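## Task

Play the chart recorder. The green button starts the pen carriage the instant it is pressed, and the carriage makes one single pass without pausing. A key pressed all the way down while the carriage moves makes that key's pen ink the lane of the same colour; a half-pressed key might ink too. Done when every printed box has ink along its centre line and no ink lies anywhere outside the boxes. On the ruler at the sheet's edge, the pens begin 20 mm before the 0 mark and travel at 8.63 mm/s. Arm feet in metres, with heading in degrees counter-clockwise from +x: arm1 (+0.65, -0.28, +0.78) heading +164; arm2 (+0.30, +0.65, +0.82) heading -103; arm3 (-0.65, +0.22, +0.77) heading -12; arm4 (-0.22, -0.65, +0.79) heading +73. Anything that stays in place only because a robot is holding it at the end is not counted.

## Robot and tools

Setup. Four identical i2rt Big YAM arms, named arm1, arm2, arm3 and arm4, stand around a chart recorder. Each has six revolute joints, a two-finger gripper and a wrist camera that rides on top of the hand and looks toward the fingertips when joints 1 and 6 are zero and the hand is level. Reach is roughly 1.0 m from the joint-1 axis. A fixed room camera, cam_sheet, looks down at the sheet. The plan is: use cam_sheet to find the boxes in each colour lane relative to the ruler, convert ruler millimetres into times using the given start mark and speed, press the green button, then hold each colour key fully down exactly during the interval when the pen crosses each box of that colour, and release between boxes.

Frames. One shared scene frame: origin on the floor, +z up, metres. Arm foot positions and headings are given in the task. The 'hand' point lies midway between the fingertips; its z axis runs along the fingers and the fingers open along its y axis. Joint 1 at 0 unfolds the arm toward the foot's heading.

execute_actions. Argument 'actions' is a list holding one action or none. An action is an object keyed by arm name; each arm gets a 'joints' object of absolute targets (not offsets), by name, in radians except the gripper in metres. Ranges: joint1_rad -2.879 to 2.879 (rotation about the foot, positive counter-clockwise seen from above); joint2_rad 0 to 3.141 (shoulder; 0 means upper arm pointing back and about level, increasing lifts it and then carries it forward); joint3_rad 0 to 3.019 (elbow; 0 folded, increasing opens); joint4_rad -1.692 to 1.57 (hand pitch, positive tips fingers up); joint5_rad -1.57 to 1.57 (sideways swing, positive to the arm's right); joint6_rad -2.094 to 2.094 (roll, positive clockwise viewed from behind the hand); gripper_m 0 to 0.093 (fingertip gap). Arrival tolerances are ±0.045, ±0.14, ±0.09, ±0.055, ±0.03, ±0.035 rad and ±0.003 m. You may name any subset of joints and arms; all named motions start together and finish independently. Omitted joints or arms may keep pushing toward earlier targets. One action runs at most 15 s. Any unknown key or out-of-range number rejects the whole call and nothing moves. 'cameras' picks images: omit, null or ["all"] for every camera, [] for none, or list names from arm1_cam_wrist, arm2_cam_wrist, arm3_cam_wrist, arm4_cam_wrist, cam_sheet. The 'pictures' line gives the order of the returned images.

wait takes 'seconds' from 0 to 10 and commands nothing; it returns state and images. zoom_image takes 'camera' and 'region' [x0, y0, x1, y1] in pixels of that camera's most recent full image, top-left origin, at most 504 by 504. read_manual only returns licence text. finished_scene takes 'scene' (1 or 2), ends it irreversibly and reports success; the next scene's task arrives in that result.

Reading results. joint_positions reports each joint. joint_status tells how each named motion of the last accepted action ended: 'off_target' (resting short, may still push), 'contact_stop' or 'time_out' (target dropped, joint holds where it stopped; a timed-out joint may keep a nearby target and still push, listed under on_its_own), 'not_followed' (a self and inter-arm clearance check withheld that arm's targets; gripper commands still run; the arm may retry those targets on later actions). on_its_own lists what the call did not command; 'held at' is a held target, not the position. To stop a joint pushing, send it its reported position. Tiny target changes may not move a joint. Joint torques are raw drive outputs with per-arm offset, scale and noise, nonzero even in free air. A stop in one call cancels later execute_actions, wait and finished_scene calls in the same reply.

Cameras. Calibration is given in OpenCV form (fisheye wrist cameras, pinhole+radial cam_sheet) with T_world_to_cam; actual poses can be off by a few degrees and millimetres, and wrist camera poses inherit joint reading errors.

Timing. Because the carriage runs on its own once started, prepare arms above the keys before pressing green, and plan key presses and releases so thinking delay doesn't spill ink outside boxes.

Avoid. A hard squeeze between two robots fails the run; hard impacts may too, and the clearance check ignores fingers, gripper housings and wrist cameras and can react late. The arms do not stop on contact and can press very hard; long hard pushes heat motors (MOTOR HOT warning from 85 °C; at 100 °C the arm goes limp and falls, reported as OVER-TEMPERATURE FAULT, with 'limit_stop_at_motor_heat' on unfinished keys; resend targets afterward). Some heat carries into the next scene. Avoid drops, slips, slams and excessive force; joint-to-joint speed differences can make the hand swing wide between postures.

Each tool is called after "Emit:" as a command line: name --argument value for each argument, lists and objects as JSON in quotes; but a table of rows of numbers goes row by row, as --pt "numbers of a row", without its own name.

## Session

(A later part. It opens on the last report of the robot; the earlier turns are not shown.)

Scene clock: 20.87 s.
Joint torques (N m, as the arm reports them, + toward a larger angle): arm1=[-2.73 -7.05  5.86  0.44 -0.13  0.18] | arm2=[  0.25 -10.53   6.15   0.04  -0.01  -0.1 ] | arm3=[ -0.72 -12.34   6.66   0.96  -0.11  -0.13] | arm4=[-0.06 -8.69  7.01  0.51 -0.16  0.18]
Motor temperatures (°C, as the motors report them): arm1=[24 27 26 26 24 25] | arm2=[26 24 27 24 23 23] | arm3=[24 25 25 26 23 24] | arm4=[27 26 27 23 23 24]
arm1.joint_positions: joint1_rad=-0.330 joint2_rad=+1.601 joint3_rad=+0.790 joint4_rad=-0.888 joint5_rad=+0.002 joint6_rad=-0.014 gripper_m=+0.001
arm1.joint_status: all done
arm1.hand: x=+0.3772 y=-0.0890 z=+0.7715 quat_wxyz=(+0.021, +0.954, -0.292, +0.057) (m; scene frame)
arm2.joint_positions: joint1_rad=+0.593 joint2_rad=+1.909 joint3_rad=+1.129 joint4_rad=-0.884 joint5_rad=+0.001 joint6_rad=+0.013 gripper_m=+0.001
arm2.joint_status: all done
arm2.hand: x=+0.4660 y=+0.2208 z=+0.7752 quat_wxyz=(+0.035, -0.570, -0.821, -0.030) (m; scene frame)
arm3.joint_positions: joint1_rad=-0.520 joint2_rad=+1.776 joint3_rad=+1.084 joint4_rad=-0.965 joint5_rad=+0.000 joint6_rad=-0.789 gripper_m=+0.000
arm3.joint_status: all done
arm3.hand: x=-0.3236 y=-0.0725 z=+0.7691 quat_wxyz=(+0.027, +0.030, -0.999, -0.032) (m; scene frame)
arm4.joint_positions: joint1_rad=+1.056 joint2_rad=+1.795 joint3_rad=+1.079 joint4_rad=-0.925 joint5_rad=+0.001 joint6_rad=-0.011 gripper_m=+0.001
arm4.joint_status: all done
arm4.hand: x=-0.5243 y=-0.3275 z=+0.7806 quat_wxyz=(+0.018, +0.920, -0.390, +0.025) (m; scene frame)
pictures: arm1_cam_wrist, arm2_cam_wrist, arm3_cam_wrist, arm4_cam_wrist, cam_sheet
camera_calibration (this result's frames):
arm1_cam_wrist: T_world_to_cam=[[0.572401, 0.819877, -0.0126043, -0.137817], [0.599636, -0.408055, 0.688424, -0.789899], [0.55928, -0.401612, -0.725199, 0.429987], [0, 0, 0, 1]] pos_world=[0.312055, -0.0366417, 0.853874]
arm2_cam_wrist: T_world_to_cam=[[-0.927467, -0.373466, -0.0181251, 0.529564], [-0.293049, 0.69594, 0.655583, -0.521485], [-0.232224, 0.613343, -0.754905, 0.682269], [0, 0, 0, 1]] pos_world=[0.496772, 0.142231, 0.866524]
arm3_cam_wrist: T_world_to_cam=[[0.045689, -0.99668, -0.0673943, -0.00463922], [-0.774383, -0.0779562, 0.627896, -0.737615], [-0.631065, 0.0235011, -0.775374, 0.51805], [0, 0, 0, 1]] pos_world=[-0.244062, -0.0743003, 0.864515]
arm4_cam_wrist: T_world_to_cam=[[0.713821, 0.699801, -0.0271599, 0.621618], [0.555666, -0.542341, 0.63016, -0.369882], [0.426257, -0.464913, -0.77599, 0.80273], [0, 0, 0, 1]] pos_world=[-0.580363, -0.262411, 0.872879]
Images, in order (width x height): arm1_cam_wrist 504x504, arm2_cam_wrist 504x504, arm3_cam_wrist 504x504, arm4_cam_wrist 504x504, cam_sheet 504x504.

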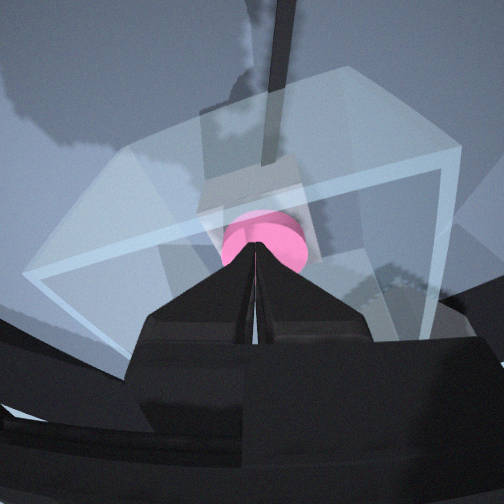

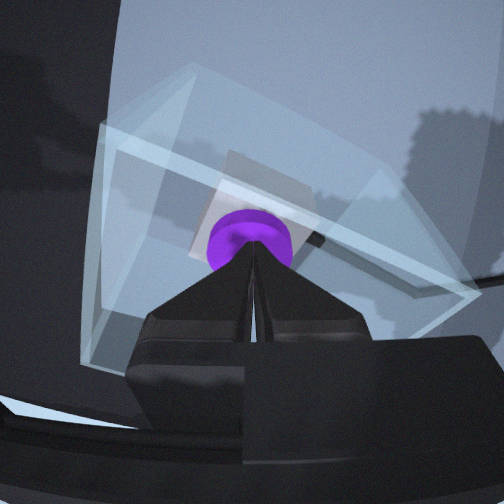

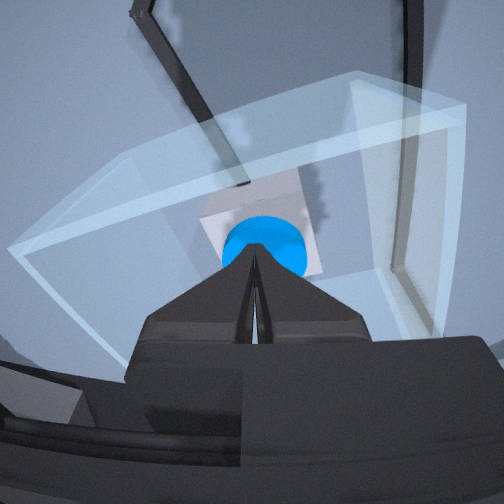

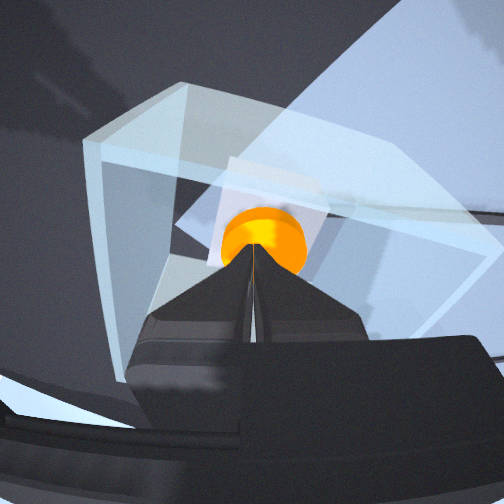

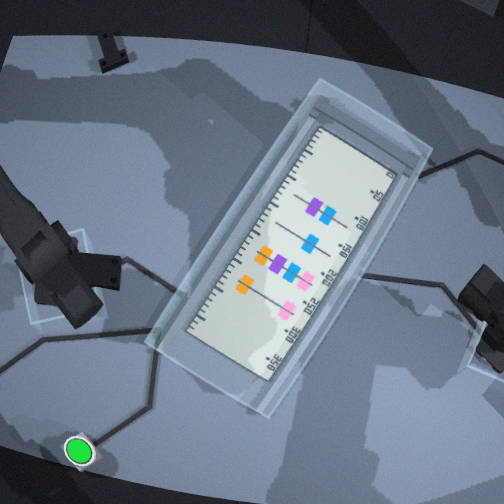

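Emit:
execute_actions --actions '[{"arm1": {"joints": {"joint2_rad": 1.685}}, "arm2": {"joints": {"joint2_rad": 1.995}}, "arm3": {"joints": {"joint2_rad": 1.86}}, "arm4": {"joints": {"joint2_rad": 1.885}}}]'

Scene clock: 21.57 s.
Joint torques (N m, as the arm reports them, + toward a larger angle): arm1=[-2.74 -4.79  5.51  0.62 -0.12  0.17] | arm2=[ 0.25 -7.42  6.11  0.02 -0.01 -0.1 ] | arm3=[-0.44 -8.75  6.78  0.95 -0.12 -0.17] | arm4=[-0.13 -6.12  6.6   0.85 -0.17  0.17]
Motor temperatures (°C, as the motors report them): arm1=[24 27 26 26 24 25] | arm2=[26 24 27 24 23 23] | arm3=[24 25 26 26 23 24] | arm4=[27 26 27 23 23 24]
arm1.joint_positions: joint1_rad=-0.330 joint2_rad=+1.606 joint3_rad=+0.794 joint4_rad=-0.894 joint5_rad=+0.002 joint6_rad=-0.014 gripper_m=+0.001
arm1.joint_status: all done
arm1.hand: x=+0.3773 y=-0.0890 z=+0.7711 quat_wxyz=(+0.022, +0.954, -0.292, +0.060) (m; scene frame)
arm2.joint_positions: joint1_rad=+0.593 joint2_rad=+1.910 joint3_rad=+1.129 joint4_rad=-0.884 joint5_rad=+0.001 joint6_rad=+0.013 gripper_m=+0.001
arm2.joint_status: all done
arm2.hand: x=+0.4660 y=+0.2209 z=+0.7747 quat_wxyz=(+0.035, -0.570, -0.821, -0.030) (m; scene frame)
arm3.joint_positions: joint1_rad=-0.520 joint2_rad=+1.778 joint3_rad=+1.084 joint4_rad=-0.965 joint5_rad=+0.000 joint6_rad=-0.789 gripper_m=+0.000
arm3.joint_status: all done
arm3.hand: x=-0.3238 y=-0.0723 z=+0.7687 quat_wxyz=(+0.027, +0.030, -0.999, -0.032) (m; scene frame)
arm4.joint_positions: joint1_rad=+1.056 joint2_rad=+1.800 joint3_rad=+1.085 joint4_rad=-0.933 joint5_rad=+0.001 joint6_rad=-0.011 gripper_m=+0.001
arm4.joint_status: all done
arm4.hand: x=-0.5244 y=-0.3275 z=+0.7800 quat_wxyz=(+0.020, +0.920, -0.390, +0.029) (m; scene frame)
pictures: arm1_cam_wrist, arm2_cam_wrist, arm3_cam_wrist, arm4_cam_wrist, cam_sheet
camera_calibration (this result's frames):
arm1_cam_wrist: T_world_to_cam=[[0.572432, 0.819856, -0.0125989, -0.137837], [0.595764, -0.405313, 0.693387, -0.79178], [0.563371, -0.404423, -0.720455, 0.424105], [0, 0, 0, 1]] pos_world=[0.311688, -0.036395, 0.852822]
arm2_cam_wrist: T_world_to_cam=[[-0.927469, -0.373459, -0.0181406, 0.529573], [-0.292787, 0.695237, 0.656447, -0.521801], [-0.232544, 0.614145, -0.754154, 0.681176], [0, 0, 0, 1]] pos_world=[0.49679, 0.142208, 0.865853]
arm3_cam_wrist: T_world_to_cam=[[0.0456413, -0.996628, -0.0681937, -0.00396122], [-0.773846, -0.0784434, 0.628497, -0.737715], [-0.631727, 0.024086, -0.774817, 0.517009], [0, 0, 0, 1]] pos_world=[-0.244089, -0.0742694, 0.863969]
arm4_cam_wrist: T_world_to_cam=[[0.713892, 0.699724, -0.0272965, 0.621727], [0.552403, -0.538775, 0.636061, -0.374583], [0.43036, -0.469157, -0.771156, 0.799364], [0, 0, 0, 1]] pos_world=[-0.580939, -0.261826, 0.871663]
Images, in order (width x height): arm1_cam_wrist 504x504, arm2_cam_wrist 504x504, arm3_cam_wrist 504x504, arm4_cam_wrist 504x504, cam_sheet 504x504.

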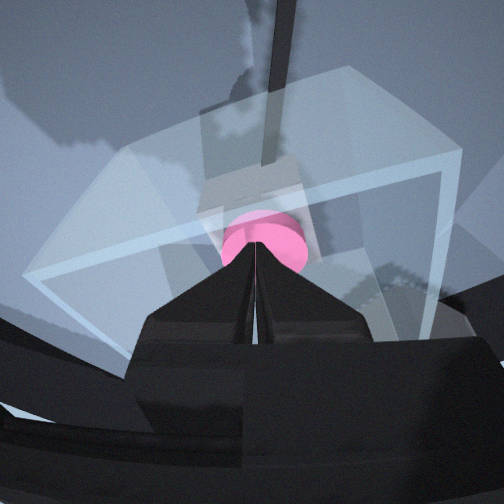

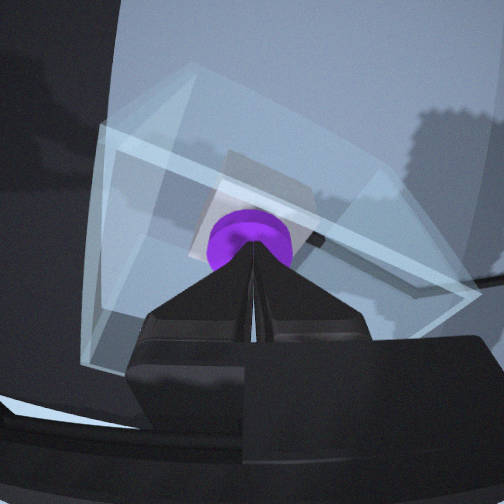

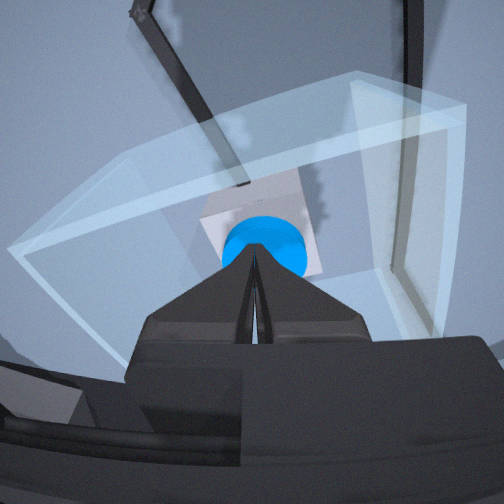

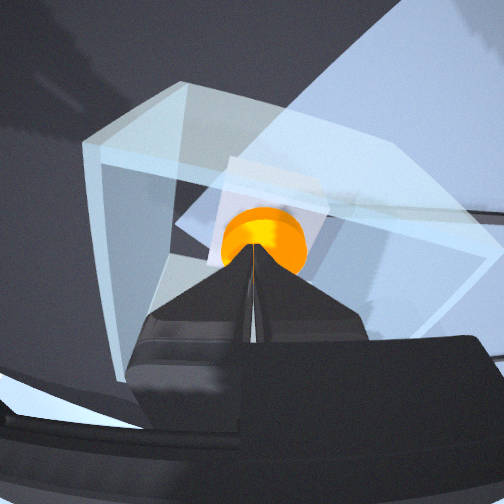

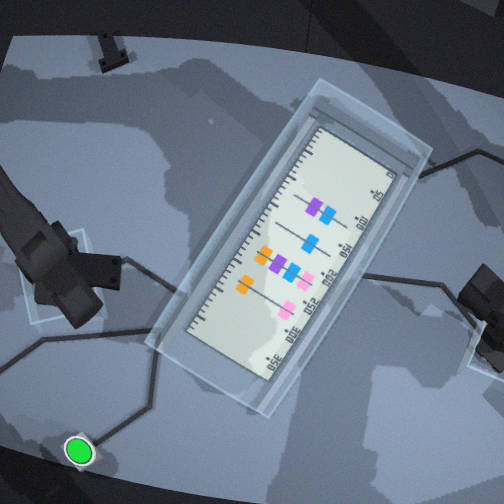

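Emit:
execute_actions --actions '[{"arm1": {"joints": {"joint2_rad": 1.53}}, "arm2": {"joints": {"joint2_rad": 1.86}}, "arm3": {"joints": {"joint2_rad": 1.725}}, "arm4": {"joints": {"joint2_rad": 1.62}}}]' --cameras '[]'

Emit:
execute_actions --actions '[{"arm4": {"joints": {"joint1_rad": 0.467, "joint2_rad": 1.36, "joint3_rad": 0.73, "joint4_rad": -0.915}}}]' --cameras '["arm4_cam_wrist", "cam_sheet"]'

Scene clock: 25.03 s.
Joint torques (N m, as the arm reports them, + toward a larger angle): arm1=[ -2.76 -10.1    6.18   0.61  -0.13   0.18] | arm2=[  0.25 -14.59   6.45   0.12  -0.02  -0.1 ] | arm3=[ -0.31 -16.7    6.93   1.07  -0.11  -0.17] | arm4=[-0.16 -9.57  8.09  1.01 -0.15  0.16]
Motor temperatures (°C, as the motors report them): arm1=[24 27 26 26 24 25] | arm2=[26 24 27 24 23 23] | arm3=[24 25 26 26 23 24] | arm4=[27 26 27 23 23 24]
arm1.joint_positions: joint1_rad=-0.330 joint2_rad=+1.534 joint3_rad=+0.793 joint4_rad=-0.888 joint5_rad=+0.002 joint6_rad=-0.014 gripper_m=+0.001
arm1.joint_status: all done
arm1.hand: x=+0.3689 y=-0.0830 z=+0.7935 quat_wxyz=(+0.010, +0.956, -0.293, +0.024) (m; scene frame)
arm2.joint_positions: joint1_rad=+0.593 joint2_rad=+1.867 joint3_rad=+1.129 joint4_rad=-0.884 joint5_rad=+0.001 joint6_rad=+0.013 gripper_m=+0.001
arm2.joint_status: all done
arm2.hand: x=+0.4684 y=+0.2140 z=+0.7936 quat_wxyz=(+0.018, -0.570, -0.821, -0.018) (m; scene frame)
arm3.joint_positions: joint1_rad=-0.520 joint2_rad=+1.730 joint3_rad=+1.084 joint4_rad=-0.963 joint5_rad=+0.000 joint6_rad=-0.789 gripper_m=+0.000
arm3.joint_status: all done
arm3.hand: x=-0.3192 y=-0.0766 z=+0.7887 quat_wxyz=(+0.009, +0.030, -0.999, -0.015) (m; scene frame)
arm4.joint_positions: joint1_rad=+1.056 joint2_rad=+1.604 joint3_rad=+1.081 joint4_rad=-0.928 joint5_rad=+0.001 joint6_rad=-0.011 gripper_m=+0.001
arm4.joint_status: all done
arm4.hand: x=-0.5361 y=-0.3134 z=+0.8637 quat_wxyz=(-0.020, +0.918, -0.390, -0.062) (m; scene frame)
pictures: none
No camera images: the call's "cameras" was empty. Leave "cameras" out to get every camera's image.

Scene clock: 26.23 s.
Joint torques (N m, as the arm reports them, + toward a larger angle): arm1=[ -2.61 -10.63   6.14   0.63  -0.13   0.17] | arm2=[  0.22 -15.     6.39   0.1   -0.02  -0.1 ] | arm3=[ -0.23 -16.3    7.11   0.89  -0.09  -0.17] | arm4=[ 0.45 -6.56  7.26  0.53 -0.16  0.17]
Motor temperatures (°C, as the motors report them): arm1=[24 27 26 26 24 25] | arm2=[26 24 27 24 23 23] | arm3=[24 25 26 26 23 24] | arm4=[27 26 27 23 23 24]
arm1.joint_positions: joint1_rad=-0.330 joint2_rad=+1.534 joint3_rad=+0.793 joint4_rad=-0.888 joint5_rad=+0.002 joint6_rad=-0.014 gripper_m=+0.001
arm1.joint_status: not commanded
arm1.hand: x=+0.3689 y=-0.0830 z=+0.7935 quat_wxyz=(+0.010, +0.956, -0.293, +0.024) (m; scene frame)
arm2.joint_positions: joint1_rad=+0.593 joint2_rad=+1.867 joint3_rad=+1.129 joint4_rad=-0.884 joint5_rad=+0.001 joint6_rad=+0.013 gripper_m=+0.001
arm2.joint_status: not commanded
arm2.hand: x=+0.4684 y=+0.2140 z=+0.7936 quat_wxyz=(+0.018, -0.570, -0.821, -0.018) (m; scene frame)
arm3.joint_positions: joint1_rad=-0.520 joint2_rad=+1.730 joint3_rad=+1.084 joint4_rad=-0.963 joint5_rad=+0.000 joint6_rad=-0.789 gripper_m=+0.000
arm3.joint_status: not commanded
arm3.hand: x=-0.3192 y=-0.0766 z=+0.7887 quat_wxyz=(+0.009, +0.030, -0.999, -0.015) (m; scene frame)
arm4.joint_positions: joint1_rad=+0.471 joint2_rad=+1.357 joint3_rad=+0.723 joint4_rad=-0.916 joint5_rad=+0.001 joint6_rad=-0.010 gripper_m=+0.001
arm4.joint_status: all done
arm4.hand: x=-0.2735 y=-0.3341 z=+0.8306 quat_wxyz=(-0.001, +0.768, -0.640, -0.013) (m; scene frame)
pictures: arm4_cam_wrist, cam_sheet
camera_calibration (this result's frames):
arm4_cam_wrist: T_world_to_cam=[[0.98165, 0.188545, -0.0285289, 0.352039], [0.171414, -0.806929, 0.565229, -0.683856], [0.0835505, -0.559747, -0.824441, 0.64642], [0, 0, 0, 1]] pos_world=[-0.282366, -0.256367, 0.929513]
Images, in order (width x height): arm4_cam_wrist 504x504, cam_sheet 504x504.

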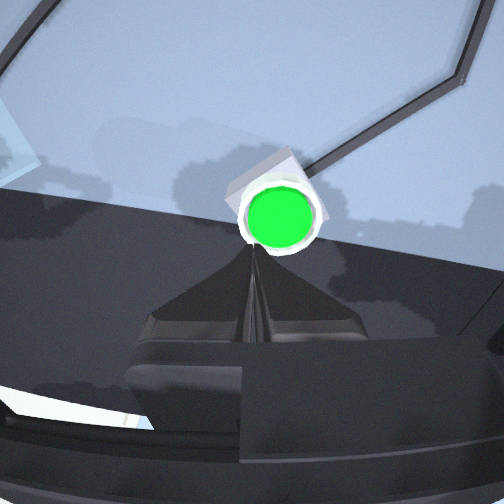

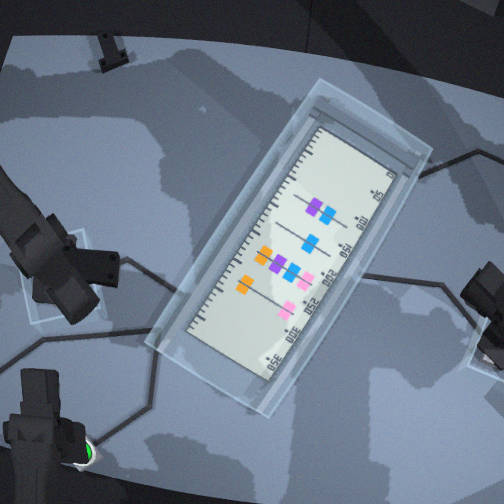

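Emit:
execute_actions --actions '[{"arm4": {"joints": {"joint1_rad": 0.415, "joint2_rad": 1.418, "joint3_rad": 0.697, "joint4_rad": -0.82}}}]' --cameras '["arm4_cam_wrist"]'

Emit:
execute_actions --actions '[{"arm1": {"joints": {"joint2_rad": 1.66}}, "arm2": {"joints": {"joint2_rad": 1.97}}, "arm3": {"joints": {"joint2_rad": 1.835}}}]' --cameras '["arm1_cam_wrist"]'

Emit:
execute_actions --actions '[{"arm1": {"joints": {"joint2_rad": 1.53}}, "arm2": {"joints": {"joint2_rad": 1.86}}, "arm3": {"joints": {"joint2_rad": 1.725}}}]' --cameras '["arm1_cam_wrist", "arm2_cam_wrist", "arm3_cam_wrist"]'

Scene clock: 28.07 s.
Joint torques (N m, as the arm reports them, + toward a larger angle): arm1=[ -2.62 -10.58   6.11   0.64  -0.12   0.2 ] | arm2=[  0.23 -15.01   6.41   0.1   -0.01  -0.1 ] | arm3=[ -0.34 -16.19   7.07   1.04  -0.13  -0.17] | arm4=[ 0.39 -6.36  6.59  0.88 -0.16  0.17]
Motor temperatures (°C, as the motors report them): arm1=[24 27 26 26 24 25] | arm2=[26 25 27 24 23 23] | arm3=[24 25 26 26 23 24] | arm4=[27 26 27 23 23 24]
arm1.joint_positions: joint1_rad=-0.330 joint2_rad=+1.534 joint3_rad=+0.793 joint4_rad=-0.888 joint5_rad=+0.002 joint6_rad=-0.014 gripper_m=+0.001
arm1.joint_status: not commanded
arm1.hand: x=+0.3689 y=-0.0830 z=+0.7935 quat_wxyz=(+0.010, +0.956, -0.293, +0.024) (m; scene frame)
arm2.joint_positions: joint1_rad=+0.593 joint2_rad=+1.867 joint3_rad=+1.129 joint4_rad=-0.884 joint5_rad=+0.001 joint6_rad=+0.013 gripper_m=+0.001
arm2.joint_status: not commanded
arm2.hand: x=+0.4684 y=+0.2140 z=+0.7936 quat_wxyz=(+0.018, -0.570, -0.821, -0.018) (m; scene frame)
arm3.joint_positions: joint1_rad=-0.520 joint2_rad=+1.730 joint3_rad=+1.084 joint4_rad=-0.963 joint5_rad=+0.000 joint6_rad=-0.789 gripper_m=+0.000
arm3.joint_status: not commanded
arm3.hand: x=-0.3192 y=-0.0766 z=+0.7887 quat_wxyz=(+0.009, +0.030, -0.999, -0.015) (m; scene frame)
arm4.joint_positions: joint1_rad=+0.418 joint2_rad=+1.410 joint3_rad=+0.694 joint4_rad=-0.830 joint5_rad=+0.001 joint6_rad=-0.010 gripper_m=+0.001
arm4.joint_status: all done
arm4.hand: x=-0.2575 y=-0.3298 z=+0.8062 quat_wxyz=(-0.002, +0.751, -0.660, -0.014) (m; scene frame)
pictures: arm4_cam_wrist
camera_calibration (this result's frames):
arm4_cam_wrist: T_world_to_cam=[[0.990156, 0.137046, -0.0284503, 0.320026], [0.129215, -0.816874, 0.562157, -0.681077], [0.0538012, -0.560299, -0.826541, 0.621195], [0, 0, 0, 1]] pos_world=[-0.262291, -0.252158, 0.90542]
Images, in order (width x height): arm4_cam_wrist 504x504.

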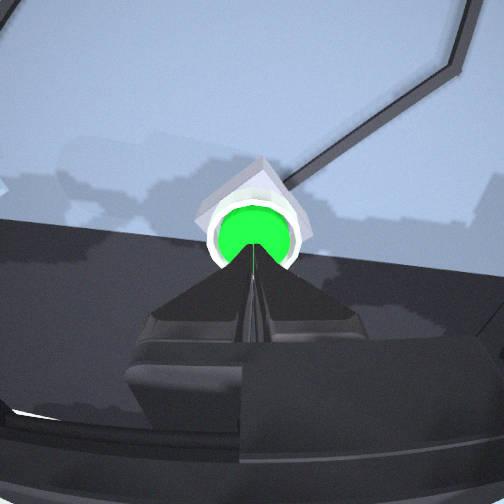

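Scene clock: 28.83 s.
Joint torques (N m, as the arm reports them, + toward a larger angle): arm1=[-2.48 -7.05  5.04  0.57 -0.12  0.18] | arm2=[ 0.27 -9.91  5.6   0.06 -0.02 -0.1 ] | arm3=[ -0.55 -11.84   5.98   0.82  -0.09  -0.19] | arm4=[ 0.37 -6.45  6.62  0.88 -0.17  0.16]
Motor temperatures (°C, as the motors report them): arm1=[24 27 26 26 24 25] | arm2=[26 25 27 24 23 23] | arm3=[24 25 26 26 23 24] | arm4=[27 26 27 23 23 24]
arm1.joint_positions: joint1_rad=-0.330 joint2_rad=+1.610 joint3_rad=+0.801 joint4_rad=-0.890 joint5_rad=+0.002 joint6_rad=-0.014 gripper_m=+0.001
arm1.joint_status: all done
arm1.hand: x=+0.3739 y=-0.0868 z=+0.7712 quat_wxyz=(+0.021, +0.954, -0.292, +0.057) (m; scene frame)
arm2.joint_positions: joint1_rad=+0.593 joint2_rad=+1.914 joint3_rad=+1.137 joint4_rad=-0.884 joint5_rad=+0.001 joint6_rad=+0.013 gripper_m=+0.001
arm2.joint_status: all done
arm2.hand: x=+0.4672 y=+0.2178 z=+0.7750 quat_wxyz=(+0.034, -0.570, -0.821, -0.029) (m; scene frame)
arm3.joint_positions: joint1_rad=-0.520 joint2_rad=+1.782 joint3_rad=+1.092 joint4_rad=-0.962 joint5_rad=-0.001 joint6_rad=-0.790 gripper_m=+0.000
arm3.joint_status: all done
arm3.hand: x=-0.3204 y=-0.0753 z=+0.7691 quat_wxyz=(+0.024, +0.030, -0.999, -0.030) (m; scene frame)
arm4.joint_positions: joint1_rad=+0.418 joint2_rad=+1.410 joint3_rad=+0.694 joint4_rad=-0.830 joint5_rad=+0.001 joint6_rad=-0.010 gripper_m=+0.001
arm4.joint_status: not commanded
arm4.hand: x=-0.2575 y=-0.3298 z=+0.8062 quat_wxyz=(-0.002, +0.751, -0.660, -0.014) (m; scene frame)
pictures: arm1_cam_wrist
camera_calibration (this result's frames):
arm1_cam_wrist: T_world_to_cam=[[0.572438, 0.819845, -0.0129826, -0.137475], [0.599552, -0.407717, 0.688697, -0.786976], [0.559332, -0.40202, -0.724933, 0.432181], [0, 0, 0, 1]] pos_world=[0.308797, -0.0344107, 0.853506]
Images, in order (width x height): arm1_cam_wrist 504x504.

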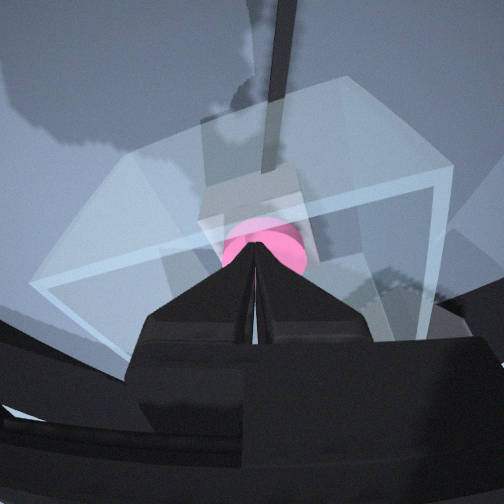

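Scene clock: 29.77 s.
Joint torques (N m, as the arm reports them, + toward a larger angle): arm1=[ -2.33 -10.46   6.18   0.67  -0.09   0.17] | arm2=[  0.25 -14.32   6.31   0.09  -0.02  -0.1 ] | arm3=[ -0.76 -16.11   6.86   0.83  -0.11  -0.15] | arm4=[ 0.17 -6.33  6.59  0.84 -0.16  0.15]
Motor temperatures (°C, as the motors report them): arm1=[24 27 26 26 24 25] | arm2=[26 25 27 24 23 23] | arm3=[24 26 26 26 23 24] | arm4=[27 26 27 23 23 24]
arm1.joint_positions: joint1_rad=-0.330 joint2_rad=+1.533 joint3_rad=+0.794 joint4_rad=-0.888 joint5_rad=+0.002 joint6_rad=-0.014 gripper_m=+0.001
arm1.joint_status: all done
arm1.hand: x=+0.3684 y=-0.0828 z=+0.7938 quat_wxyz=(+0.010, +0.956, -0.293, +0.023) (m; scene frame)
arm2.joint_positions: joint1_rad=+0.593 joint2_rad=+1.867 joint3_rad=+1.132 joint4_rad=-0.883 joint5_rad=+0.001 joint6_rad=+0.013 gripper_m=+0.001
arm2.joint_status: all done
arm2.hand: x=+0.4689 y=+0.2126 z=+0.7944 quat_wxyz=(+0.016, -0.570, -0.821, -0.017) (m; scene frame)
arm3.joint_positions: joint1_rad=-0.520 joint2_rad=+1.729 joint3_rad=+1.088 joint4_rad=-0.960 joint5_rad=-0.001 joint6_rad=-0.790 gripper_m=+0.000
arm3.joint_status: all done
arm3.hand: x=-0.3171 y=-0.0785 z=+0.7902 quat_wxyz=(+0.006, +0.030, -0.999, -0.013) (m; scene frame)
arm4.joint_positions: joint1_rad=+0.418 joint2_rad=+1.410 joint3_rad=+0.694 joint4_rad=-0.830 joint5_rad=+0.001 joint6_rad=-0.010 gripper_m=+0.001
arm4.joint_status: not commanded
arm4.hand: x=-0.2575 y=-0.3298 z=+0.8062 quat_wxyz=(-0.002, +0.751, -0.660, -0.014) (m; scene frame)
pictures: arm1_cam_wrist, arm2_cam_wrist, arm3_cam_wrist
camera_calibration (this result's frames):
arm1_cam_wrist: T_world_to_cam=[[0.572092, 0.820086, -0.0130259, -0.137155], [0.638292, -0.435186, 0.634978, -0.77155], [0.515068, -0.37158, -0.772421, 0.509783], [0, 0, 0, 1]] pos_world=[0.308366, -0.0338642, 0.881898]
arm2_cam_wrist: T_world_to_cam=[[-0.927365, -0.373748, -0.0175016, 0.529095], [-0.303142, 0.723111, 0.620657, -0.500778], [-0.219314, 0.580881, -0.783887, 0.726364], [0, 0, 0, 1]] pos_world=[0.498159, 0.137935, 0.889458]
arm3_cam_wrist: T_world_to_cam=[[0.0475714, -0.998471, -0.0281589, -0.0400721], [-0.800337, -0.0549688, 0.597025, -0.728271], [-0.59766, -0.00586477, -0.801728, 0.567778], [0, 0, 0, 1]] pos_world=[-0.241618, -0.0767131, 0.888871]
Images, in order (width x height): arm1_cam_wrist 504x504, arm2_cam_wrist 504x504, arm3_cam_wrist 504x504.

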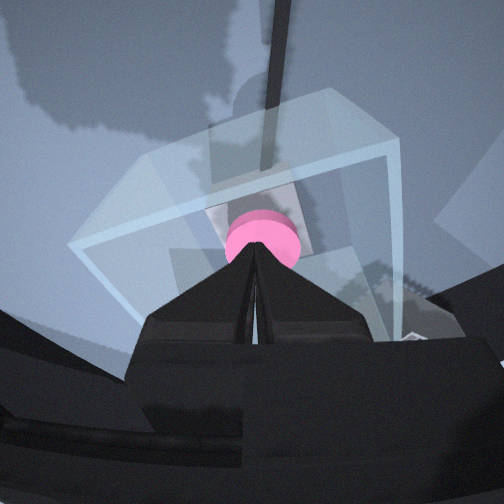

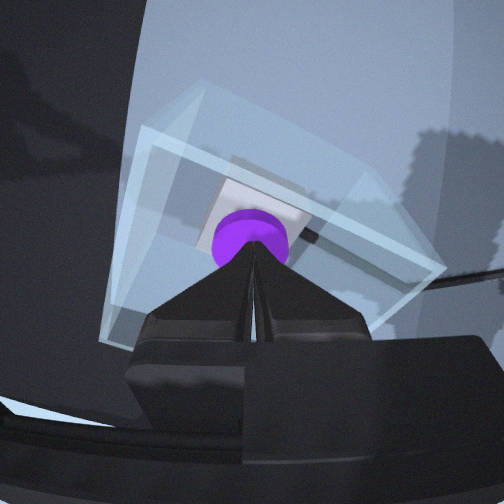

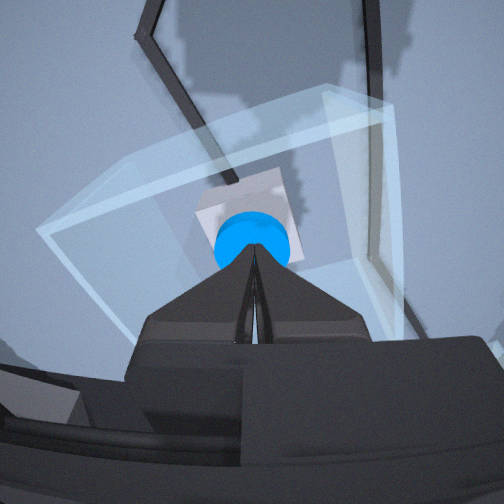

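Emit:
execute_actions --actions '[]' --cameras '[]'

Emit:
execute_actions --actions '[{"arm4": {"joints": {"joint2_rad": 1.575}}}]' --cameras '["arm4_cam_wrist"]'

Emit:
execute_actions --actions '[{"arm4": {"joints": {"joint2_rad": 1.28}}, "arm1": {"joints": {"joint4_rad": -0.915}}, "arm3": {"joints": {"joint4_rad": -0.985}}}]' --cameras '["cam_sheet"]'

Emit:
execute_actions --actions '[{"arm4": {"joints": {"joint1_rad": 1.05, "joint2_rad": 1.58, "joint3_rad": 1.09, "joint4_rad": -0.935}}}]' --cameras '[]'

Emit:
execute_actions --actions '[{"arm4": {"joints": {"joint2_rad": 1.735}}}]' --cameras '["arm4_cam_wrist", "cam_sheet"]'

Scene clock: 31.93 s.
Joint torques (N m, as the arm reports them, + toward a larger angle): arm1=[ -2.53 -10.44   6.01   0.65  -0.11   0.19] | arm2=[  0.24 -15.02   6.23   0.08  -0.01  -0.1 ] | arm3=[ -0.66 -16.45   6.77   0.86  -0.09  -0.16] | arm4=[ 0.34 -6.24  6.62  0.88 -0.16  0.16]
Motor temperatures (°C, as the motors report them): arm1=[24 28 26 26 24 25] | arm2=[26 25 27 24 23 23] | arm3=[24 26 26 26 23 24] | arm4=[27 26 27 23 23 24]
arm1.joint_positions: joint1_rad=-0.330 joint2_rad=+1.533 joint3_rad=+0.794 joint4_rad=-0.888 joint5_rad=+0.002 joint6_rad=-0.014 gripper_m=+0.001
arm1.joint_status: all done
arm1.hand: x=+0.3684 y=-0.0828 z=+0.7938 quat_wxyz=(+0.010, +0.956, -0.293, +0.023) (m; scene frame)
arm2.joint_positions: joint1_rad=+0.593 joint2_rad=+1.867 joint3_rad=+1.132 joint4_rad=-0.883 joint5_rad=+0.001 joint6_rad=+0.013 gripper_m=+0.001
arm2.joint_status: all done
arm2.hand: x=+0.4689 y=+0.2126 z=+0.7944 quat_wxyz=(+0.016, -0.570, -0.821, -0.017) (m; scene frame)
arm3.joint_positions: joint1_rad=-0.520 joint2_rad=+1.729 joint3_rad=+1.088 joint4_rad=-0.960 joint5_rad=-0.001 joint6_rad=-0.790 gripper_m=+0.000
arm3.joint_status: all done
arm3.hand: x=-0.3171 y=-0.0785 z=+0.7902 quat_wxyz=(+0.006, +0.030, -0.999, -0.013) (m; scene frame)
arm4.joint_positions: joint1_rad=+0.418 joint2_rad=+1.410 joint3_rad=+0.694 joint4_rad=-0.830 joint5_rad=+0.001 joint6_rad=-0.010 gripper_m=+0.001
arm4.joint_status: not commanded
arm4.hand: x=-0.2575 y=-0.3298 z=+0.8062 quat_wxyz=(-0.002, +0.751, -0.660, -0.014) (m; scene frame)
pictures: none
No camera images: the call's "cameras" was empty. Leave "cameras" out to get every camera's image.

Scene clock: 32.67 s.
Joint torques (N m, as the arm reports them, + toward a larger angle): arm1=[ -2.58 -10.68   6.07   0.62  -0.11   0.19] | arm2=[  0.25 -15.01   6.23   0.08  -0.02  -0.1 ] | arm3=[ -0.74 -16.4    6.68   0.84  -0.13  -0.14] | arm4=[ 0.37 -4.47  4.92  0.76 -0.15  0.15]
Motor temperatures (°C, as the motors report them): arm1=[24 28 26 26 24 25] | arm2=[26 25 27 24 23 23] | arm3=[24 26 26 26 23 24] | arm4=[27 26 27 23 23 24]
arm1.joint_positions: joint1_rad=-0.330 joint2_rad=+1.533 joint3_rad=+0.794 joint4_rad=-0.888 joint5_rad=+0.002 joint6_rad=-0.014 gripper_m=+0.001
arm1.joint_status: not commanded
arm1.hand: x=+0.3684 y=-0.0828 z=+0.7938 quat_wxyz=(+0.010, +0.956, -0.293, +0.023) (m; scene frame)
arm2.joint_positions: joint1_rad=+0.593 joint2_rad=+1.867 joint3_rad=+1.132 joint4_rad=-0.883 joint5_rad=+0.001 joint6_rad=+0.013 gripper_m=+0.001
arm2.joint_status: not commanded
arm2.hand: x=+0.4689 y=+0.2126 z=+0.7944 quat_wxyz=(+0.016, -0.570, -0.821, -0.017) (m; scene frame)
arm3.joint_positions: joint1_rad=-0.520 joint2_rad=+1.729 joint3_rad=+1.088 joint4_rad=-0.960 joint5_rad=-0.001 joint6_rad=-0.790 gripper_m=+0.000
arm3.joint_status: not commanded
arm3.hand: x=-0.3171 y=-0.0785 z=+0.7902 quat_wxyz=(+0.006, +0.030, -0.999, -0.013) (m; scene frame)
arm4.joint_positions: joint1_rad=+0.418 joint2_rad=+1.526 joint3_rad=+0.707 joint4_rad=-0.832 joint5_rad=+0.001 joint6_rad=-0.010 gripper_m=+0.001
arm4.joint_status: all done
arm4.hand: x=-0.2570 y=-0.3386 z=+0.7751 quat_wxyz=(+0.033, +0.751, -0.659, +0.025) (m; scene frame)
pictures: arm4_cam_wrist
camera_calibration (this result's frames):
arm4_cam_wrist: T_world_to_cam=[[0.99029, 0.135673, -0.0303112, 0.320821], [0.122972, -0.753217, 0.646175, -0.715973], [0.0648377, -0.643628, -0.762587, 0.515621], [0, 0, 0, 1]] pos_world=[-0.263093, -0.250942, 0.865574]
Images, in order (width x height): arm4_cam_wrist 504x504.

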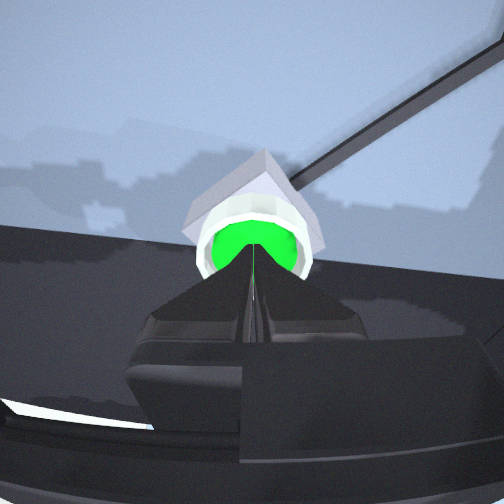

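Scene clock: 33.73 s.
Joint torques (N m, as the arm reports them, + toward a larger angle): arm1=[ -2.55 -10.7    6.09  -0.1   -0.13   0.17] | arm2=[  0.21 -15.     6.23   0.08  -0.02  -0.1 ] | arm3=[ -0.71 -16.34   6.69   0.11  -0.08  -0.17] | arm4=[ 0.38 -5.56  7.75  1.08 -0.15  0.16]
Motor temperatures (°C, as the motors report them): arm1=[24 28 26 26 24 25] | arm2=[26 25 27 24 23 23] | arm3=[24 26 26 26 23 24] | arm4=[27 26 27 23 23 24]
arm1.joint_positions: joint1_rad=-0.330 joint2_rad=+1.533 joint3_rad=+0.794 joint4_rad=-0.907 joint5_rad=+0.002 joint6_rad=-0.014 gripper_m=+0.001
arm1.joint_status: all done
arm1.hand: x=+0.3723 y=-0.0854 z=+0.7941 quat_wxyz=(+0.013, +0.956, -0.293, +0.032) (m; scene frame)
arm2.joint_positions: joint1_rad=+0.593 joint2_rad=+1.867 joint3_rad=+1.132 joint4_rad=-0.883 joint5_rad=+0.001 joint6_rad=+0.013 gripper_m=+0.001
arm2.joint_status: not commanded
arm2.hand: x=+0.4689 y=+0.2126 z=+0.7944 quat_wxyz=(+0.016, -0.570, -0.821, -0.017) (m; scene frame)
arm3.joint_positions: joint1_rad=-0.520 joint2_rad=+1.729 joint3_rad=+1.088 joint4_rad=-0.977 joint5_rad=-0.001 joint6_rad=-0.790 gripper_m=+0.000
arm3.joint_status: all done
arm3.hand: x=-0.3202 y=-0.0757 z=+0.7904 quat_wxyz=(+0.012, +0.030, -0.999, -0.018) (m; scene frame)
arm4.joint_positions: joint1_rad=+0.418 joint2_rad=+1.270 joint3_rad=+0.690 joint4_rad=-0.829 joint5_rad=+0.001 joint6_rad=-0.010 gripper_m=+0.001
arm4.joint_status: all done
arm4.hand: x=-0.2582 y=-0.3186 z=+0.8477 quat_wxyz=(-0.048, +0.748, -0.658, -0.065) (m; scene frame)
pictures: cam_sheet
Images, in order (width x height): cam_sheet 504x504.

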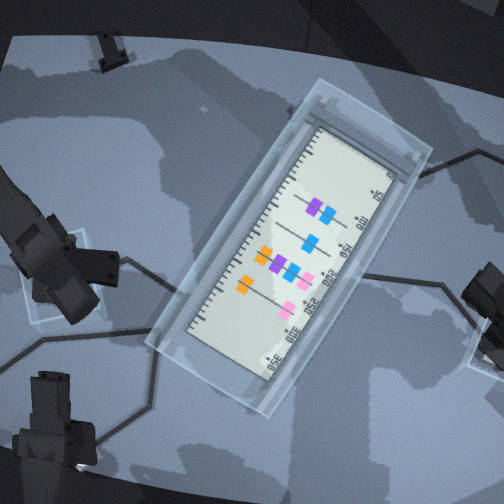

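Scene clock: 35.10 s.
Joint torques (N m, as the arm reports them, + toward a larger angle): arm1=[ -2.58 -10.59   5.99  -0.13  -0.11   0.17] | arm2=[  0.22 -14.99   6.24   0.09  -0.02  -0.1 ] | arm3=[ -0.44 -16.25   6.74   0.18  -0.1   -0.15] | arm4=[ -0.07 -10.1    9.38   0.47  -0.15   0.17]
Motor temperatures (°C, as the motors report them): arm1=[24 28 26 26 24 25] | arm2=[26 25 27 24 23 23] | arm3=[24 26 26 26 23 24] | arm4=[27 26 28 23 23 24]
arm1.joint_positions: joint1_rad=-0.330 joint2_rad=+1.533 joint3_rad=+0.794 joint4_rad=-0.907 joint5_rad=+0.002 joint6_rad=-0.014 gripper_m=+0.001
arm1.joint_status: not commanded
arm1.hand: x=+0.3723 y=-0.0854 z=+0.7941 quat_wxyz=(+0.013, +0.956, -0.293, +0.032) (m; scene frame)
arm2.joint_positions: joint1_rad=+0.593 joint2_rad=+1.867 joint3_rad=+1.132 joint4_rad=-0.883 joint5_rad=+0.001 joint6_rad=+0.013 gripper_m=+0.001
arm2.joint_status: not commanded
arm2.hand: x=+0.4689 y=+0.2126 z=+0.7944 quat_wxyz=(+0.016, -0.570, -0.821, -0.017) (m; scene frame)
arm3.joint_positions: joint1_rad=-0.520 joint2_rad=+1.729 joint3_rad=+1.088 joint4_rad=-0.977 joint5_rad=-0.001 joint6_rad=-0.790 gripper_m=+0.000
arm3.joint_status: not commanded
arm3.hand: x=-0.3202 y=-0.0757 z=+0.7904 quat_wxyz=(+0.012, +0.030, -0.999, -0.018) (m; scene frame)
arm4.joint_positions: joint1_rad=+1.060 joint2_rad=+1.574 joint3_rad=+1.064 joint4_rad=-0.928 joint5_rad=+0.001 joint6_rad=-0.009 gripper_m=+0.001
arm4.joint_status: all done
arm4.hand: x=-0.5332 y=-0.3184 z=+0.8707 quat_wxyz=(-0.022, +0.918, -0.389, -0.068) (m; scene frame)
pictures: none
No camera images: the call's "cameras" was empty. Leave "cameras" out to get every camera's image.

Scene clock: 36.07 s.
Joint torques (N m, as the arm reports them, + toward a larger angle): arm1=[ -2.49 -10.56   6.04  -0.07  -0.12   0.18] | arm2=[  0.24 -15.01   6.24   0.08  -0.02  -0.1 ] | arm3=[ -0.52 -16.71   6.66   0.16  -0.08  -0.15] | arm4=[  0.04 -11.95   8.23   0.16  -0.16   0.17]
Motor temperatures (°C, as the motors report them): arm1=[24 28 26 26 24 25] | arm2=[26 25 27 24 23 23] | arm3=[24 26 26 26 23 24] | arm4=[27 26 28 23 23 24]
arm1.joint_positions: joint1_rad=-0.330 joint2_rad=+1.533 joint3_rad=+0.794 joint4_rad=-0.907 joint5_rad=+0.002 joint6_rad=-0.014 gripper_m=+0.001
arm1.joint_status: not commanded
arm1.hand: x=+0.3723 y=-0.0854 z=+0.7941 quat_wxyz=(+0.013, +0.956, -0.293, +0.032) (m; scene frame)
arm2.joint_positions: joint1_rad=+0.593 joint2_rad=+1.867 joint3_rad=+1.132 joint4_rad=-0.883 joint5_rad=+0.001 joint6_rad=+0.013 gripper_m=+0.001
arm2.joint_status: not commanded
arm2.hand: x=+0.4689 y=+0.2126 z=+0.7944 quat_wxyz=(+0.016, -0.570, -0.821, -0.017) (m; scene frame)
arm3.joint_positions: joint1_rad=-0.520 joint2_rad=+1.729 joint3_rad=+1.088 joint4_rad=-0.977 joint5_rad=-0.001 joint6_rad=-0.790 gripper_m=+0.000
arm3.joint_status: not commanded
arm3.hand: x=-0.3202 y=-0.0757 z=+0.7904 quat_wxyz=(+0.012, +0.030, -0.999, -0.018) (m; scene frame)
arm4.joint_positions: joint1_rad=+1.060 joint2_rad=+1.741 joint3_rad=+1.064 joint4_rad=-0.929 joint5_rad=+0.001 joint6_rad=-0.009 gripper_m=+0.001
arm4.joint_status: all done
arm4.hand: x=-0.5243 y=-0.3292 z=+0.7991 quat_wxyz=(+0.011, +0.921, -0.390, +0.009) (m; scene frame)
pictures: arm4_cam_wrist, cam_sheet
camera_calibration (this result's frames):
arm4_cam_wrist: T_world_to_cam=[[0.712169, 0.701509, -0.0264638, 0.622383], [0.571318, -0.557271, 0.602532, -0.357148], [0.407934, -0.444224, -0.797656, 0.830809], [0, 0, 0, 1]] pos_world=[-0.578112, -0.26657, 0.894364]
Images, in order (width x height): arm4_cam_wrist 504x504, cam_sheet 504x504.

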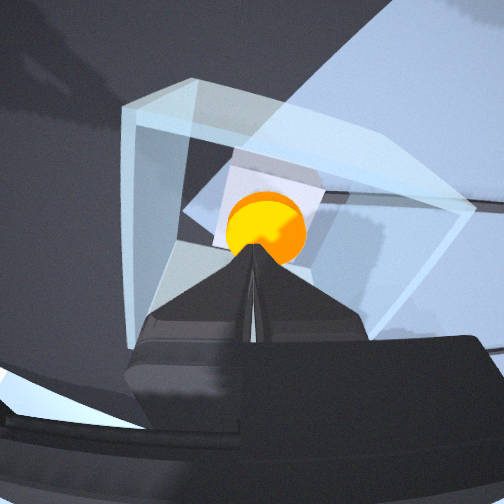

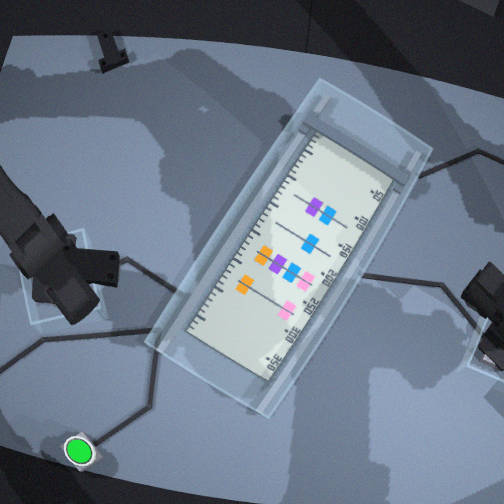

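Emit:
wait --seconds 7

Scene clock: 43.17 s.
Joint torques (N m, as the arm reports them, + toward a larger angle): arm1=[ -2.41 -10.62   6.07  -0.12  -0.12   0.19] | arm2=[  0.24 -14.99   6.24   0.07  -0.02  -0.1 ] | arm3=[ -0.19 -16.57   6.68   0.22  -0.07  -0.15] | arm4=[ -0.02 -12.14   8.3    0.24  -0.16   0.16]
Motor temperatures (°C, as the motors report them): arm1=[24 28 26 26 24 25] | arm2=[26 25 27 24 23 23] | arm3=[24 26 26 26 23 24] | arm4=[27 26 28 23 23 24]
arm1.joint_positions: joint1_rad=-0.330 joint2_rad=+1.533 joint3_rad=+0.794 joint4_rad=-0.907 joint5_rad=+0.002 joint6_rad=-0.014 gripper_m=+0.001
arm1.joint_status: not commanded
arm1.hand: x=+0.3723 y=-0.0854 z=+0.7941 quat_wxyz=(+0.013, +0.956, -0.293, +0.032) (m; scene frame)
arm2.joint_positions: joint1_rad=+0.593 joint2_rad=+1.867 joint3_rad=+1.132 joint4_rad=-0.883 joint5_rad=+0.001 joint6_rad=+0.013 gripper_m=+0.001
arm2.joint_status: not commanded
arm2.hand: x=+0.4689 y=+0.2126 z=+0.7944 quat_wxyz=(+0.016, -0.570, -0.821, -0.017) (m; scene frame)
arm3.joint_positions: joint1_rad=-0.520 joint2_rad=+1.729 joint3_rad=+1.088 joint4_rad=-0.977 joint5_rad=-0.001 joint6_rad=-0.790 gripper_m=+0.000
arm3.joint_status: not commanded
arm3.hand: x=-0.3202 y=-0.0757 z=+0.7904 quat_wxyz=(+0.012, +0.030, -0.999, -0.018) (m; scene frame)
arm4.joint_positions: joint1_rad=+1.060 joint2_rad=+1.741 joint3_rad=+1.064 joint4_rad=-0.929 joint5_rad=+0.001 joint6_rad=-0.009 gripper_m=+0.001
arm4.joint_status: all done
arm4.hand: x=-0.5243 y=-0.3292 z=+0.7991 quat_wxyz=(+0.011, +0.921, -0.390, +0.009) (m; scene frame)
wait: 7.00 s; at rest by 0.17 s
pictures: arm1_cam_wrist, arm2_cam_wrist, arm3_cam_wrist, arm4_cam_wrist, cam_sheet
camera_calibration (this result's frames):
arm1_cam_wrist: T_world_to_cam=[[0.572184, 0.820022, -0.0130174, -0.137202], [0.6283, -0.428095, 0.649595, -0.782629], [0.52711, -0.379867, -0.760169, 0.492109], [0, 0, 0, 1]] pos_world=[0.310835, -0.0355953, 0.880692]
arm2_cam_wrist: T_world_to_cam=[[-0.927365, -0.373748, -0.0175016, 0.529095], [-0.303142, 0.723111, 0.620657, -0.500778], [-0.219314, 0.580881, -0.783887, 0.726364], [0, 0, 0, 1]] pos_world=[0.498159, 0.137935, 0.889458]
arm3_cam_wrist: T_world_to_cam=[[0.0472945, -0.998083, -0.0399229, -0.0279385], [-0.792801, -0.0618204, 0.606337, -0.736135], [-0.607643, 0.00297455, -0.794205, 0.557602], [0, 0, 0, 1]] pos_world=[-0.243464, -0.0750517, 0.888081]
arm4_cam_wrist: T_world_to_cam=[[0.712169, 0.701509, -0.0264638, 0.622383], [0.571318, -0.557271, 0.602532, -0.357148], [0.407934, -0.444224, -0.797656, 0.830809], [0, 0, 0, 1]] pos_world=[-0.578112, -0.26657, 0.894364]
Images, in order (width x height): arm1_cam_wrist 504x504, arm2_cam_wrist 504x504, arm3_cam_wrist 504x504, arm4_cam_wrist 504x504, cam_sheet 504x504.

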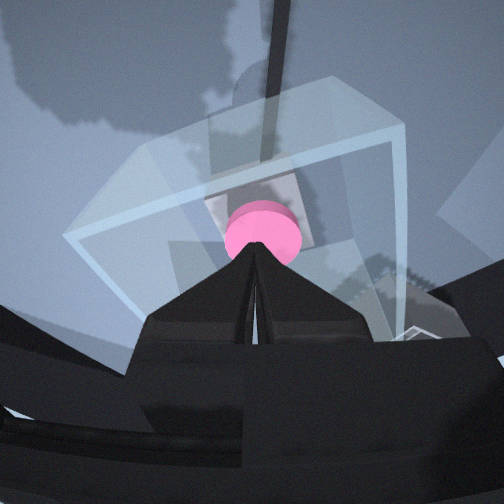

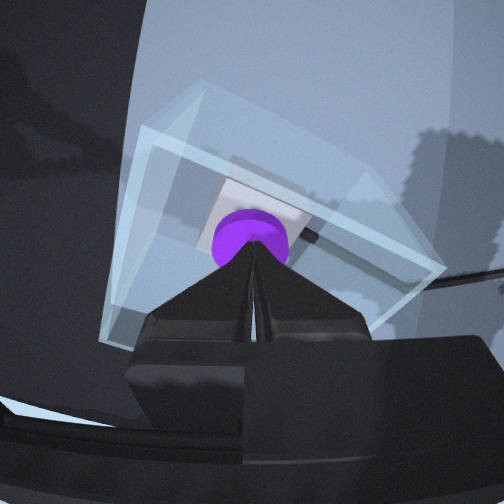

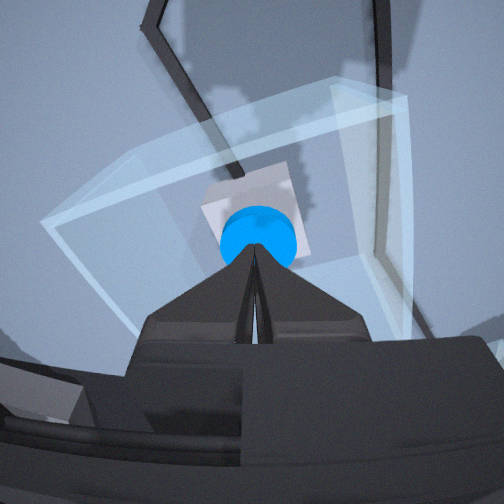

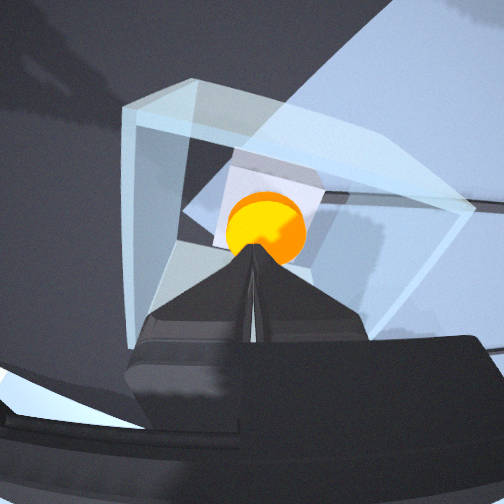

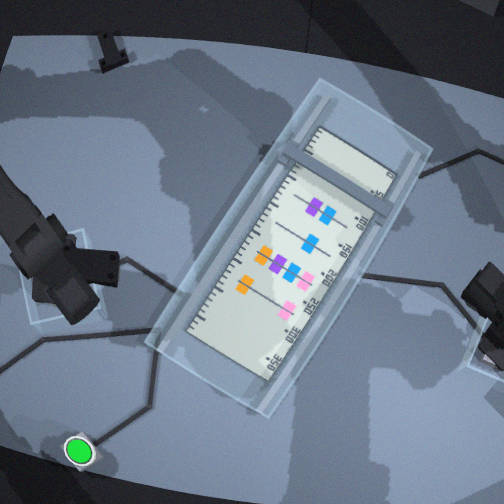

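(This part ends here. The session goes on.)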